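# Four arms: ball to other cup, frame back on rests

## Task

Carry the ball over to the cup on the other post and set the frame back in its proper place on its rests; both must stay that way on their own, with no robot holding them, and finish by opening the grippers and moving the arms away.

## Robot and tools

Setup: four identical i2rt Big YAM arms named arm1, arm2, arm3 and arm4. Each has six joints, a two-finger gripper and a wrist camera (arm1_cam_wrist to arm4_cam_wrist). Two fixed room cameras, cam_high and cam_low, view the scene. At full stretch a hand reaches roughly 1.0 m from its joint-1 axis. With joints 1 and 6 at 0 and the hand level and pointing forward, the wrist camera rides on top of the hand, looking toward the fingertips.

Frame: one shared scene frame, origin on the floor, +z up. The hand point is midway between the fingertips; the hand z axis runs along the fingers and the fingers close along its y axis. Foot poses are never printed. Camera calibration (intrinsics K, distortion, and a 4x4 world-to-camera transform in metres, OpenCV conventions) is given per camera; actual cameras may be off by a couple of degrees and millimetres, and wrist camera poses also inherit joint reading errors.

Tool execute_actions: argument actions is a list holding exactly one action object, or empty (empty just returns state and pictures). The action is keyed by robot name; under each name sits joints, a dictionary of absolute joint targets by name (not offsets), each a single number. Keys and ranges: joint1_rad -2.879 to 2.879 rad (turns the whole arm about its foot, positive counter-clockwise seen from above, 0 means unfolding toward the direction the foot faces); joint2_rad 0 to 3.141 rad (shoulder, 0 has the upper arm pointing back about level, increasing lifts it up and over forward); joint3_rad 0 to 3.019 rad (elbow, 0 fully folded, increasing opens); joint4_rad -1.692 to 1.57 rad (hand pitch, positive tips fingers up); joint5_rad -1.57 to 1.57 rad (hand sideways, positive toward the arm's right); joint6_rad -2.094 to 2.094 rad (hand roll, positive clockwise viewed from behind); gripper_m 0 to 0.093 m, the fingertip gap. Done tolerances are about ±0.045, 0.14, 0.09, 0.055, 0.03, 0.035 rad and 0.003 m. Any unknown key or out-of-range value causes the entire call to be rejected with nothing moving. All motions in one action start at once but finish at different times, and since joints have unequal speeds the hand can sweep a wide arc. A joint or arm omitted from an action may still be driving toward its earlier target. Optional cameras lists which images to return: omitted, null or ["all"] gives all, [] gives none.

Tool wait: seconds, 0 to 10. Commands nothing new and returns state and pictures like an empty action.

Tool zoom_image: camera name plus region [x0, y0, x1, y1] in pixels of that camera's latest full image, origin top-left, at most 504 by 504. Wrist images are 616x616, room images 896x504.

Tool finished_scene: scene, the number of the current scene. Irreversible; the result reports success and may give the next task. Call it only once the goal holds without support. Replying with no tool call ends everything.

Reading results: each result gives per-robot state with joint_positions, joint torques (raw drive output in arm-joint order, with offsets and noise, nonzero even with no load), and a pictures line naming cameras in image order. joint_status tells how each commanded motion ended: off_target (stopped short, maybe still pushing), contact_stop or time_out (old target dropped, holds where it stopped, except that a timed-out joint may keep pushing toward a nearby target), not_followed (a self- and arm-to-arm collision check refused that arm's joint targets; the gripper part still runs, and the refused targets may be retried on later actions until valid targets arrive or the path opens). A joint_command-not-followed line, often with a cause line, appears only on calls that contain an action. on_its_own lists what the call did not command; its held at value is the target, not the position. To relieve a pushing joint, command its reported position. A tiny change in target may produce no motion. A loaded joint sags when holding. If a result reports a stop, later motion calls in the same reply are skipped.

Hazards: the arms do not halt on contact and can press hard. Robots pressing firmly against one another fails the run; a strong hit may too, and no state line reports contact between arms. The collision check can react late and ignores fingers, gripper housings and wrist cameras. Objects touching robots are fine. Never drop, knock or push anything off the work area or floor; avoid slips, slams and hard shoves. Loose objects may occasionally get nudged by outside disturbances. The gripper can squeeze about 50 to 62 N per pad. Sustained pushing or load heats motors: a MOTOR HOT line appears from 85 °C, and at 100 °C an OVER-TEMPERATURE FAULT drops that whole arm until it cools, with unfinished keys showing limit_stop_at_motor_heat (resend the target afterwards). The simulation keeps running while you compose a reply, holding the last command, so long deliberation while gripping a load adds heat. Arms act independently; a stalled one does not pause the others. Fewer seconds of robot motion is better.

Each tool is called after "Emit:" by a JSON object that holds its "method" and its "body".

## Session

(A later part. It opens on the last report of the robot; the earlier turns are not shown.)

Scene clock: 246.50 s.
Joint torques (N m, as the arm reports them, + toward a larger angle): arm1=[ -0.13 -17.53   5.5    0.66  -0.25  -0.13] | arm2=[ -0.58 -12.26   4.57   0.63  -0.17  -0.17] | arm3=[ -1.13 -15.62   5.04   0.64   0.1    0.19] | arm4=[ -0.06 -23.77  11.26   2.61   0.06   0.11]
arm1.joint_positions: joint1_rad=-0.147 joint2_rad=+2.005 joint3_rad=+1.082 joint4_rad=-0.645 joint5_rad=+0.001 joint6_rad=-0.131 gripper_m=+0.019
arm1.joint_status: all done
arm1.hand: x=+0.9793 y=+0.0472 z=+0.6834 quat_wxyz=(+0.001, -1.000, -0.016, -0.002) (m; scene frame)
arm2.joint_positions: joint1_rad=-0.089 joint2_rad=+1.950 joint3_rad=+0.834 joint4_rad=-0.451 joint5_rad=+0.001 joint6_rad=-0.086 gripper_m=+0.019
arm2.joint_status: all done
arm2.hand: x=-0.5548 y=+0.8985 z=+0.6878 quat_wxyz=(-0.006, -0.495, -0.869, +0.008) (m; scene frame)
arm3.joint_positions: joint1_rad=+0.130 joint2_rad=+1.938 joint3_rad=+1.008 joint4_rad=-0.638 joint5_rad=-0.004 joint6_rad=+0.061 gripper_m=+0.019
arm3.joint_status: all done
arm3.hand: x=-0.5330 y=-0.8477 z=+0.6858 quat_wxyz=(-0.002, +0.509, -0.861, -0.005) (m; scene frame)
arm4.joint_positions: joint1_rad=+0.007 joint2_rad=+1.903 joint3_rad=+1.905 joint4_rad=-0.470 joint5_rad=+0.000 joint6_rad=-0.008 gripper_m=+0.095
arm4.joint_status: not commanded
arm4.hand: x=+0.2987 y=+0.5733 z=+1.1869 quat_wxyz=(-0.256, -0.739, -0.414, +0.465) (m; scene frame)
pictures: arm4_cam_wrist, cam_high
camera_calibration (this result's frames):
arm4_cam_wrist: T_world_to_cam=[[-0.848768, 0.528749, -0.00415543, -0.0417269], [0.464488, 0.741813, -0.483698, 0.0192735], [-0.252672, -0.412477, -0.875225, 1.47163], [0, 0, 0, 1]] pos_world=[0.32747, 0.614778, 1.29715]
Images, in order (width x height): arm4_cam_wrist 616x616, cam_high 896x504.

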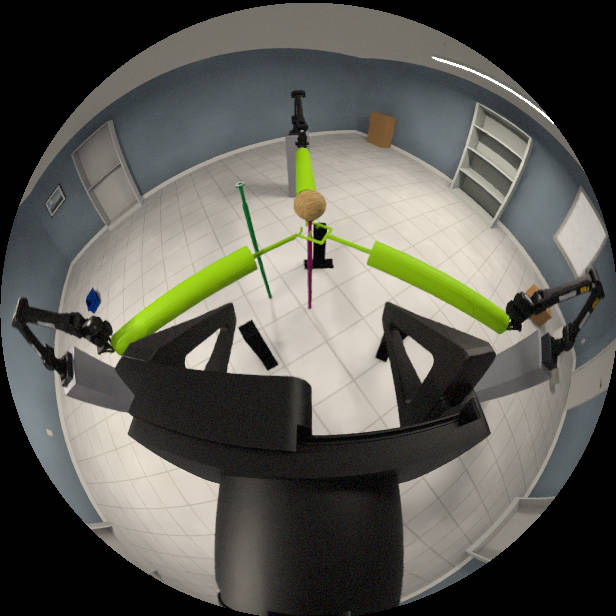

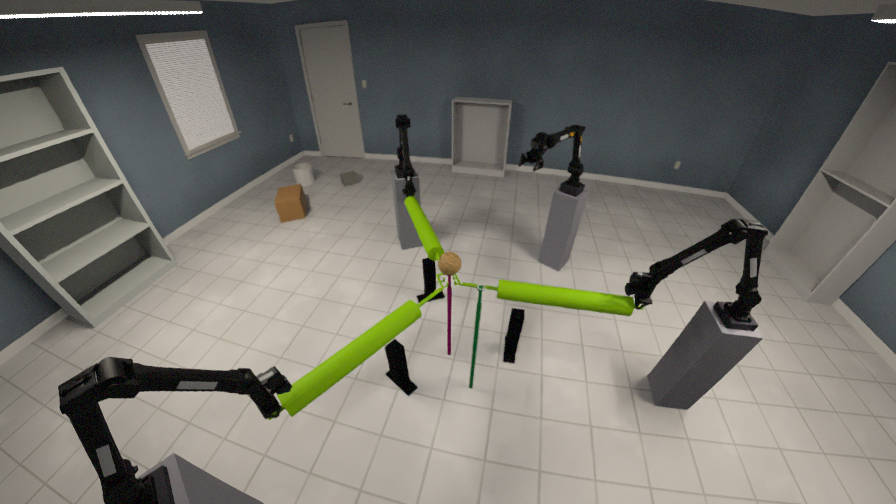

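Emit:
{"method": "execute_actions", "body": {"actions": [{"arm1":{"joints":{"joint1_rad":-0.236,"joint2_rad":2.065,"joint3_rad":1.23,"joint4_rad":-0.72,"joint6_rad":-0.225}},"arm2":{"joints":{"joint1_rad":-0.127,"joint2_rad":1.845,"joint3_rad":0.665,"joint4_rad":-0.34,"joint6_rad":-0.13}},"arm3":{"joints":{"joint1_rad":0.247,"joint2_rad":1.995,"joint3_rad":1.15,"joint4_rad":-0.70,"joint6_rad":0.18}},"arm4":{"joints":{"joint2_rad":1.3,"joint3_rad":1.4}}}], "cameras": ["cam_high"]}}

Emit:
{"method": "execute_actions", "body": {"actions": [{"arm1":{"joints":{"joint1_rad":-0.36,"joint2_rad":2.155,"joint3_rad":1.315,"joint4_rad":-0.70,"joint6_rad":-0.345}},"arm2":{"joints":{"joint1_rad":-0.045,"joint2_rad":1.93,"joint3_rad":0.495,"joint4_rad":-0.125,"joint6_rad":-0.045}},"arm3":{"joints":{"joint1_rad":0.288,"joint2_rad":2.15,"joint3_rad":1.355,"joint4_rad":-0.765,"joint6_rad":0.22}}}], "cameras": []}}

Emit:
{"method": "execute_actions", "body": {"actions": [{"arm1":{"joints":{"joint2_rad":2.325,"joint3_rad":1.34,"joint4_rad":-0.555}},"arm2":{"joints":{"joint2_rad":2.24,"joint3_rad":0.565,"joint4_rad":0.12}},"arm3":{"joints":{"joint2_rad":2.32,"joint3_rad":1.375,"joint4_rad":-0.60}}}], "cameras": []}}

Emit:
{"method": "execute_actions", "body": {"actions": [{"arm1":{"joints":{"joint2_rad":2.51,"joint3_rad":1.41,"joint4_rad":-0.45}},"arm2":{"joints":{"joint2_rad":2.52,"joint3_rad":0.685,"joint4_rad":0.275}},"arm3":{"joints":{"joint2_rad":2.505,"joint3_rad":1.44,"joint4_rad":-0.495}}}], "cameras": ["cam_low","cam_high"]}}

Scene clock: 258.07 s.
Joint torques (N m, as the arm reports them, + toward a larger angle): arm1=[  0.04 -17.97   6.77  -0.37  -0.14  -0.11] | arm2=[ -0.14 -12.28   3.51   0.72  -0.17  -0.16] | arm3=[ -2.04 -15.99   6.53   0.05  -0.05   0.19] | arm4=[ -0.08 -12.74  11.29   2.61   0.06   0.1 ]
arm1.joint_positions: joint1_rad=-0.238 joint2_rad=+2.065 joint3_rad=+1.210 joint4_rad=-0.695 joint5_rad=-0.002 joint6_rad=-0.222 gripper_m=+0.019
arm1.joint_status: all done
arm1.hand: x=+0.9429 y=+0.0976 z=+0.6859 quat_wxyz=(+0.001, -1.000, -0.016, +0.007) (m; scene frame)
arm2.joint_positions: joint1_rad=-0.113 joint2_rad=+1.885 joint3_rad=+0.659 joint4_rad=-0.350 joint5_rad=+0.001 joint6_rad=-0.110 gripper_m=+0.019
arm2.joint_status: all done
arm2.hand: x=-0.5894 y=+0.9517 z=+0.6828 quat_wxyz=(-0.002, -0.496, -0.868, +0.005) (m; scene frame)
arm3.joint_positions: joint1_rad=+0.246 joint2_rad=+1.994 joint3_rad=+1.121 joint4_rad=-0.691 joint5_rad=+0.000 joint6_rad=+0.177 gripper_m=+0.019
arm3.joint_status: all done
arm3.hand: x=-0.5694 y=-0.7945 z=+0.6877 quat_wxyz=(-0.004, +0.509, -0.861, -0.005) (m; scene frame)
arm4.joint_positions: joint1_rad=+0.007 joint2_rad=+1.306 joint3_rad=+1.404 joint4_rad=-0.470 joint5_rad=+0.000 joint6_rad=-0.008 gripper_m=+0.095
arm4.joint_status: all done
arm4.hand: x=+0.4125 y=+0.7559 z=+1.2886 quat_wxyz=(-0.275, -0.716, -0.401, +0.500) (m; scene frame)
pictures: cam_high
Images, in order (width x height): cam_high 896x504.

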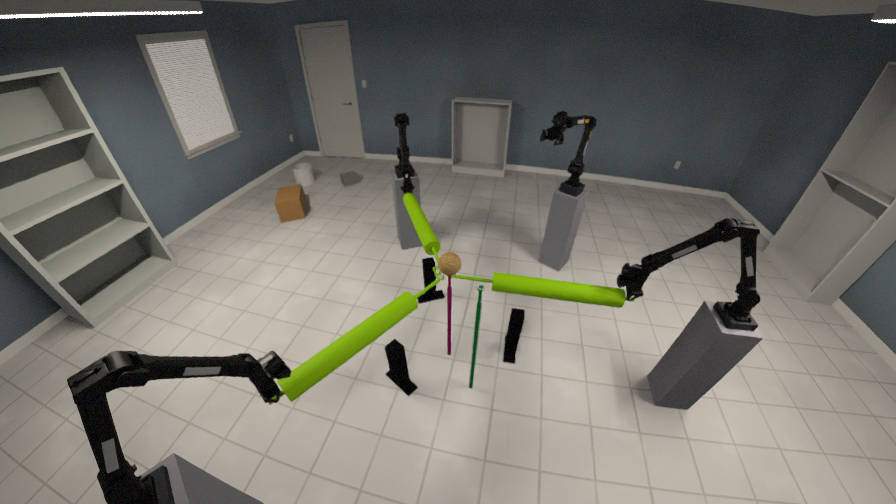

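Scene clock: 259.07 s.
Joint torques (N m, as the arm reports them, + toward a larger angle): arm1=[  0.09 -19.65   6.49   0.13  -0.15  -0.01] | arm2=[ 0.9  -8.09  1.07  0.9  -0.11  0.05] | arm3=[ -1.25 -18.54   6.67  -0.12   0.15   0.27] | arm4=[ -0.1  -12.97  11.27   2.63   0.06   0.1 ]
arm1.joint_positions: joint1_rad=-0.362 joint2_rad=+2.163 joint3_rad=+1.298 joint4_rad=-0.690 joint5_rad=-0.002 joint6_rad=-0.351 gripper_m=+0.019
arm1.joint_status: all done
arm1.hand: x=+0.9363 y=+0.1672 z=+0.6582 quat_wxyz=(+0.002, -1.000, -0.019, +0.004) (m; scene frame)
arm2.joint_positions: joint1_rad=-0.052 joint2_rad=+1.926 joint3_rad=+0.496 joint4_rad=-0.138 joint5_rad=+0.000 joint6_rad=-0.052 gripper_m=+0.019
arm2.joint_status: all done
arm2.hand: x=-0.5985 y=+1.0128 z=+0.6557 quat_wxyz=(-0.006, -0.494, -0.869, +0.007) (m; scene frame)
arm3.joint_positions: joint1_rad=+0.277 joint2_rad=+2.153 joint3_rad=+1.328 joint4_rad=-0.751 joint5_rad=-0.005 joint6_rad=+0.206 gripper_m=+0.019
arm3.joint_status: all done
arm3.hand: x=-0.5680 y=-0.7335 z=+0.6619 quat_wxyz=(+0.002, +0.510, -0.860, -0.002) (m; scene frame)
arm4.joint_positions: joint1_rad=+0.007 joint2_rad=+1.306 joint3_rad=+1.404 joint4_rad=-0.470 joint5_rad=+0.000 joint6_rad=-0.008 gripper_m=+0.095
arm4.joint_status: not commanded
arm4.hand: x=+0.4125 y=+0.7559 z=+1.2886 quat_wxyz=(-0.275, -0.716, -0.401, +0.500) (m; scene frame)
pictures: none
No camera images: the call's "cameras" was empty. Leave "cameras" out to get every camera's image.

Scene clock: 260.10 s.
Joint torques (N m, as the arm reports them, + toward a larger angle): arm1=[ -0.89 -21.14   5.46   0.15  -0.21  -0.12] | arm2=[ 0.82 -9.64 -1.73  1.06 -0.12  0.04] | arm3=[ -1.37 -20.47   5.8   -0.04  -0.01   0.26] | arm4=[ -0.11 -13.09  11.31   2.64   0.06   0.1 ]
arm1.joint_positions: joint1_rad=-0.350 joint2_rad=+2.342 joint3_rad=+1.324 joint4_rad=-0.545 joint5_rad=+0.000 joint6_rad=-0.340 gripper_m=+0.019
arm1.joint_status: all done
arm1.hand: x=+0.9390 y=+0.1599 z=+0.5718 quat_wxyz=(+0.001, -1.000, -0.019, +0.000) (m; scene frame)
arm2.joint_positions: joint1_rad=-0.052 joint2_rad=+2.238 joint3_rad=+0.574 joint4_rad=+0.102 joint5_rad=+0.000 joint6_rad=-0.050 gripper_m=+0.019
arm2.joint_status: all done
arm2.hand: x=-0.5962 y=+1.0076 z=+0.5777 quat_wxyz=(-0.008, -0.495, -0.869, +0.008) (m; scene frame)
arm3.joint_positions: joint1_rad=+0.277 joint2_rad=+2.338 joint3_rad=+1.346 joint4_rad=-0.590 joint5_rad=-0.001 joint6_rad=+0.207 gripper_m=+0.019
arm3.joint_status: all done
arm3.hand: x=-0.5688 y=-0.7381 z=+0.5691 quat_wxyz=(+0.003, +0.510, -0.860, +0.001) (m; scene frame)
arm4.joint_positions: joint1_rad=+0.007 joint2_rad=+1.306 joint3_rad=+1.404 joint4_rad=-0.470 joint5_rad=+0.000 joint6_rad=-0.008 gripper_m=+0.095
arm4.joint_status: not commanded
arm4.hand: x=+0.4125 y=+0.7559 z=+1.2886 quat_wxyz=(-0.275, -0.716, -0.401, +0.500) (m; scene frame)
pictures: none
No camera images: the call's "cameras" was empty. Leave "cameras" out to get every camera's image.

Scene clock: 261.07 s.
Joint torques (N m, as the arm reports them, + toward a larger angle): arm1=[ -0.65 -21.33   4.39   0.2   -0.15  -0.13] | arm2=[ 0.55 -9.87 -3.38  1.05 -0.12  0.04] | arm3=[ -1.21 -20.42   4.69   0.01  -0.05   0.26] | arm4=[ -0.08 -13.06  11.3    2.65   0.06   0.11]
arm1.joint_positions: joint1_rad=-0.348 joint2_rad=+2.522 joint3_rad=+1.399 joint4_rad=-0.442 joint5_rad=-0.002 joint6_rad=-0.340 gripper_m=+0.019
arm1.joint_status: all done
arm1.hand: x=+0.9395 y=+0.1586 z=+0.4930 quat_wxyz=(+0.000, -1.000, -0.020, +0.000) (m; scene frame)
arm2.joint_positions: joint1_rad=-0.052 joint2_rad=+2.516 joint3_rad=+0.697 joint4_rad=+0.258 joint5_rad=-0.001 joint6_rad=-0.050 gripper_m=+0.019
arm2.joint_status: all done
arm2.hand: x=-0.5957 y=+1.0059 z=+0.4990 quat_wxyz=(-0.009, -0.495, -0.869, +0.008) (m; scene frame)
arm3.joint_positions: joint1_rad=+0.277 joint2_rad=+2.517 joint3_rad=+1.418 joint4_rad=-0.485 joint5_rad=+0.000 joint6_rad=+0.208 gripper_m=+0.019
arm3.joint_status: all done
arm3.hand: x=-0.5689 y=-0.7385 z=+0.4893 quat_wxyz=(+0.004, +0.510, -0.860, +0.002) (m; scene frame)
arm4.joint_positions: joint1_rad=+0.007 joint2_rad=+1.306 joint3_rad=+1.404 joint4_rad=-0.470 joint5_rad=+0.000 joint6_rad=-0.008 gripper_m=+0.095
arm4.joint_status: not commanded
arm4.hand: x=+0.4125 y=+0.7559 z=+1.2886 quat_wxyz=(-0.275, -0.716, -0.401, +0.500) (m; scene frame)
pictures: cam_high, cam_low
Images, in order (width x height): cam_high 896x504, cam_low 896x504.

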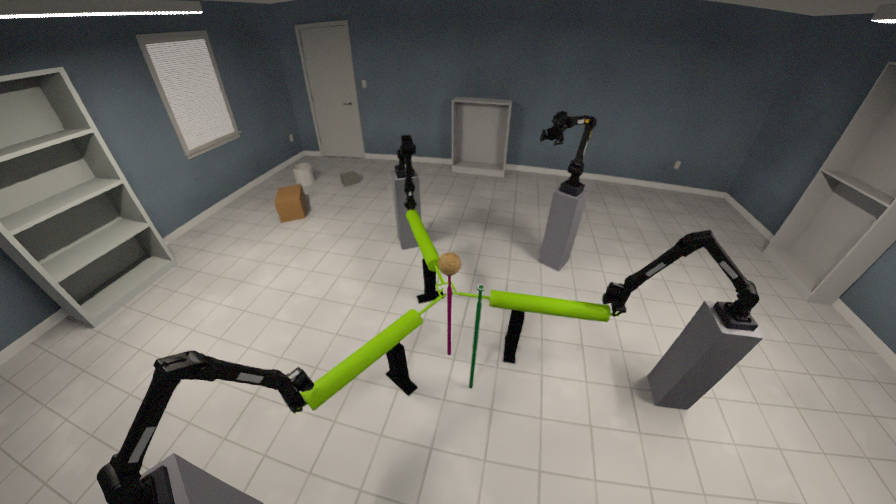

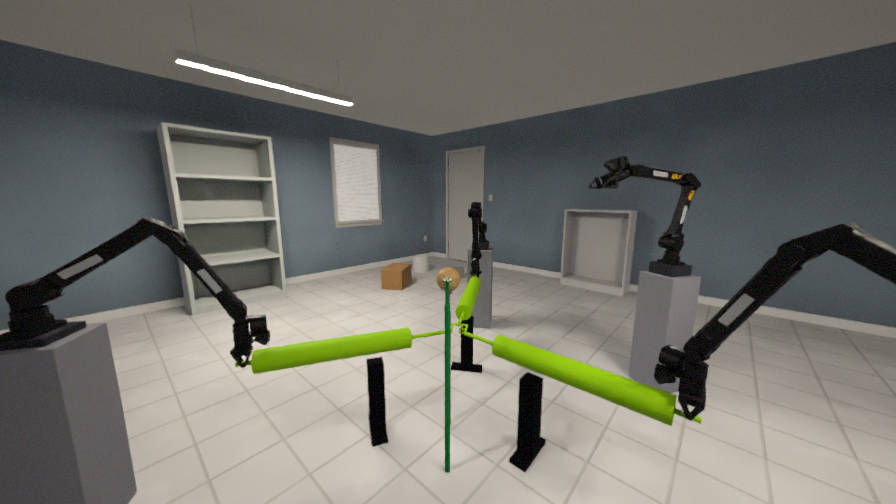

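Emit:
{"method": "execute_actions", "body": {"actions": [{"arm1":{"joints":{"joint2_rad":2.64,"joint3_rad":1.485,"joint4_rad":-0.385}},"arm2":{"joints":{"joint2_rad":2.71,"joint3_rad":0.805,"joint4_rad":0.34}},"arm3":{"joints":{"joint2_rad":2.63,"joint3_rad":1.515,"joint4_rad":-0.435}}}], "cameras": []}}

Emit:
{"method": "execute_actions", "body": {"actions": [{"arm1":{"joints":{"gripper_m":0.07}},"arm2":{"joints":{"gripper_m":0.07}},"arm3":{"joints":{"gripper_m":0.07}}}], "cameras": []}}

Emit:
{"method": "execute_actions", "body": {"actions": [{"arm1":{"joints":{"joint2_rad":2.25,"joint3_rad":1.2,"joint4_rad":-0.65}},"arm2":{"joints":{"joint2_rad":2.3,"joint3_rad":0.53,"joint4_rad":0.1}},"arm3":{"joints":{"joint2_rad":2.25,"joint3_rad":1.2,"joint4_rad":-0.65}}}], "cameras": []}}

Emit:
{"method": "execute_actions", "body": {"actions": [{"arm1":{"joints":{"joint2_rad":1.7,"joint4_rad":-1.1}},"arm2":{"joints":{"joint2_rad":1.6,"joint4_rad":-0.6}},"arm3":{"joints":{"joint2_rad":1.7,"joint4_rad":-1.1}}}], "cameras": ["cam_low","cam_high"]}}

Scene clock: 268.10 s.
Joint torques (N m, as the arm reports them, + toward a larger angle): arm1=[ -0.48 -20.98   4.29   0.57  -0.2   -0.11] | arm2=[  0.89 -10.4   -3.6    1.01  -0.01   0.04] | arm3=[ -1.48 -19.76   4.59   0.55  -0.13   0.25] | arm4=[ -0.06 -13.05  11.31   2.64   0.06   0.11]
arm1.joint_positions: joint1_rad=-0.355 joint2_rad=+2.643 joint3_rad=+1.471 joint4_rad=-0.386 joint5_rad=-0.001 joint6_rad=-0.342 gripper_m=+0.019
arm1.joint_status: all done
arm1.hand: x=+0.9391 y=+0.1626 z=+0.4422 quat_wxyz=(+0.002, -1.000, -0.018, +0.003) (m; scene frame)
arm2.joint_positions: joint1_rad=-0.052 joint2_rad=+2.705 joint3_rad=+0.813 joint4_rad=+0.324 joint5_rad=-0.003 joint6_rad=-0.050 gripper_m=+0.019
arm2.joint_status: all done
arm2.hand: x=-0.5970 y=+1.0085 z=+0.4385 quat_wxyz=(-0.006, -0.495, -0.869, +0.005) (m; scene frame)
arm3.joint_positions: joint1_rad=+0.278 joint2_rad=+2.632 joint3_rad=+1.490 joint4_rad=-0.437 joint5_rad=+0.001 joint6_rad=+0.208 gripper_m=+0.019
arm3.joint_status: all done
arm3.hand: x=-0.5680 y=-0.7350 z=+0.4414 quat_wxyz=(+0.001, +0.510, -0.860, +0.001) (m; scene frame)
arm4.joint_positions: joint1_rad=+0.007 joint2_rad=+1.306 joint3_rad=+1.404 joint4_rad=-0.470 joint5_rad=+0.000 joint6_rad=-0.008 gripper_m=+0.095
arm4.joint_status: not commanded
arm4.hand: x=+0.4125 y=+0.7559 z=+1.2886 quat_wxyz=(-0.275, -0.716, -0.401, +0.500) (m; scene frame)
pictures: none
No camera images: the call's "cameras" was empty. Leave "cameras" out to get every camera's image.

Scene clock: 268.77 s.
Joint torques (N m, as the arm reports them, + toward a larger angle): arm1=[ -0.44 -20.97   4.32   0.54  -0.19  -0.11] | arm2=[  0.92 -10.39  -3.62   0.98  -0.01   0.05] | arm3=[ -1.37 -20.05   4.55   0.56  -0.12   0.25] | arm4=[ -0.09 -13.07  11.32   2.65   0.06   0.1 ]
arm1.joint_positions: joint1_rad=-0.355 joint2_rad=+2.643 joint3_rad=+1.471 joint4_rad=-0.386 joint5_rad=-0.001 joint6_rad=-0.342 gripper_m=+0.070
arm1.joint_status: all done
arm1.hand: x=+0.9391 y=+0.1626 z=+0.4422 quat_wxyz=(+0.002, -1.000, -0.018, +0.003) (m; scene frame)
arm2.joint_positions: joint1_rad=-0.052 joint2_rad=+2.705 joint3_rad=+0.813 joint4_rad=+0.324 joint5_rad=-0.003 joint6_rad=-0.050 gripper_m=+0.070
arm2.joint_status: all done
arm2.hand: x=-0.5970 y=+1.0085 z=+0.4385 quat_wxyz=(-0.006, -0.495, -0.869, +0.005) (m; scene frame)
arm3.joint_positions: joint1_rad=+0.278 joint2_rad=+2.632 joint3_rad=+1.492 joint4_rad=-0.437 joint5_rad=+0.001 joint6_rad=+0.208 gripper_m=+0.070
arm3.joint_status: all done
arm3.hand: x=-0.5677 y=-0.7339 z=+0.4417 quat_wxyz=(+0.001, +0.510, -0.860, +0.000) (m; scene frame)
arm4.joint_positions: joint1_rad=+0.007 joint2_rad=+1.306 joint3_rad=+1.404 joint4_rad=-0.470 joint5_rad=+0.000 joint6_rad=-0.008 gripper_m=+0.095
arm4.joint_status: not commanded
arm4.hand: x=+0.4125 y=+0.7559 z=+1.2886 quat_wxyz=(-0.275, -0.716, -0.401, +0.500) (m; scene frame)
pictures: none
No camera images: the call's "cameras" was empty. Leave "cameras" out to get every camera's image.

Scene clock: 270.00 s.
Joint torques (N m, as the arm reports them, + toward a larger angle): arm1=[ -0.47 -16.51   4.07  -0.2   -0.19  -0.11] | arm2=[ 0.91 -9.39 -2.44 -0.24 -0.02  0.05] | arm3=[ -1.44 -16.45   3.52   0.01  -0.12   0.26] | arm4=[ -0.07 -13.08  11.3    2.64   0.06   0.11]
arm1.joint_positions: joint1_rad=-0.355 joint2_rad=+2.228 joint3_rad=+1.200 joint4_rad=-0.636 joint5_rad=-0.001 joint6_rad=-0.342 gripper_m=+0.070
arm1.joint_status: all done
arm1.hand: x=+0.9923 y=+0.1454 z=+0.6054 quat_wxyz=(-0.015, -0.999, -0.018, -0.047) (m; scene frame)
arm2.joint_positions: joint1_rad=-0.052 joint2_rad=+2.307 joint3_rad=+0.533 joint4_rad=+0.116 joint5_rad=-0.003 joint6_rad=-0.050 gripper_m=+0.070
arm2.joint_status: all done
arm2.hand: x=-0.6184 y=+1.0504 z=+0.5635 quat_wxyz=(+0.032, -0.495, -0.868, -0.019) (m; scene frame)
arm3.joint_positions: joint1_rad=+0.278 joint2_rad=+2.241 joint3_rad=+1.200 joint4_rad=-0.645 joint5_rad=+0.001 joint6_rad=+0.208 gripper_m=+0.070
arm3.joint_status: all done
arm3.hand: x=-0.5873 y=-0.7997 z=+0.5899 quat_wxyz=(+0.040, +0.509, -0.859, +0.037) (m; scene frame)
arm4.joint_positions: joint1_rad=+0.007 joint2_rad=+1.306 joint3_rad=+1.404 joint4_rad=-0.470 joint5_rad=+0.000 joint6_rad=-0.008 gripper_m=+0.095
arm4.joint_status: not commanded
arm4.hand: x=+0.4125 y=+0.7559 z=+1.2886 quat_wxyz=(-0.275, -0.716, -0.401, +0.500) (m; scene frame)
pictures: none
No camera images: the call's "cameras" was empty. Leave "cameras" out to get every camera's image.

Scene clock: 271.40 s.
Joint torques (N m, as the arm reports them, + toward a larger angle): arm1=[ -0.43 -12.68   7.75  -0.08  -0.19  -0.1 ] | arm2=[ 1.01 -7.98  3.74 -0.22 -0.02  0.04] | arm3=[ -1.43 -11.67   7.32   0.15  -0.13   0.25] | arm4=[ -0.09 -13.1   11.3    2.64   0.06   0.11]
arm1.joint_positions: joint1_rad=-0.355 joint2_rad=+1.677 joint3_rad=+1.189 joint4_rad=-1.085 joint5_rad=-0.001 joint6_rad=-0.342 gripper_m=+0.070
arm1.joint_status: all done
arm1.hand: x=+1.0048 y=+0.1410 z=+0.8635 quat_wxyz=(-0.001, -1.000, -0.018, -0.004) (m; scene frame)
arm2.joint_positions: joint1_rad=-0.052 joint2_rad=+1.613 joint3_rad=+0.533 joint4_rad=-0.582 joint5_rad=-0.003 joint6_rad=-0.050 gripper_m=+0.070
arm2.joint_status: all done
arm2.hand: x=-0.6021 y=+1.0214 z=+0.7421 quat_wxyz=(+0.033, -0.495, -0.868, -0.020) (m; scene frame)
arm3.joint_positions: joint1_rad=+0.278 joint2_rad=+1.676 joint3_rad=+1.186 joint4_rad=-1.093 joint5_rad=+0.001 joint6_rad=+0.208 gripper_m=+0.070
arm3.joint_status: all done
arm3.hand: x=-0.5908 y=-0.8129 z=+0.8527 quat_wxyz=(+0.003, +0.510, -0.860, +0.002) (m; scene frame)
arm4.joint_positions: joint1_rad=+0.007 joint2_rad=+1.306 joint3_rad=+1.404 joint4_rad=-0.470 joint5_rad=+0.000 joint6_rad=-0.008 gripper_m=+0.095
arm4.joint_status: not commanded
arm4.hand: x=+0.4125 y=+0.7559 z=+1.2886 quat_wxyz=(-0.275, -0.716, -0.401, +0.500) (m; scene frame)
pictures: cam_high, cam_low
Images, in order (width x height): cam_high 896x504, cam_low 896x504.

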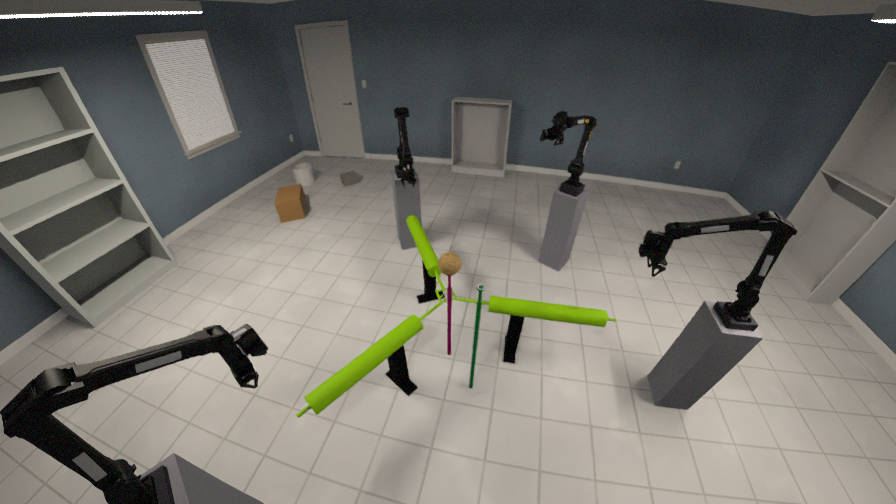

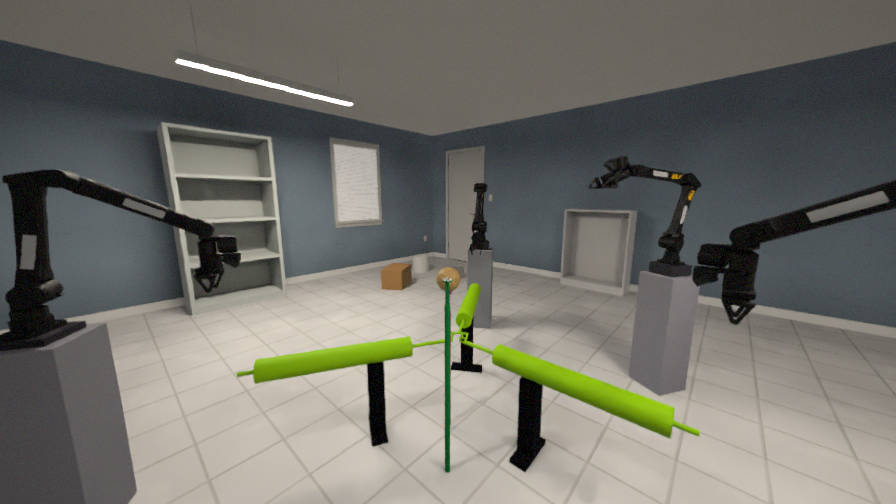

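Emit:
{"method": "finished_scene", "body": {"scene": 1}}

The scene is finished: the task was done.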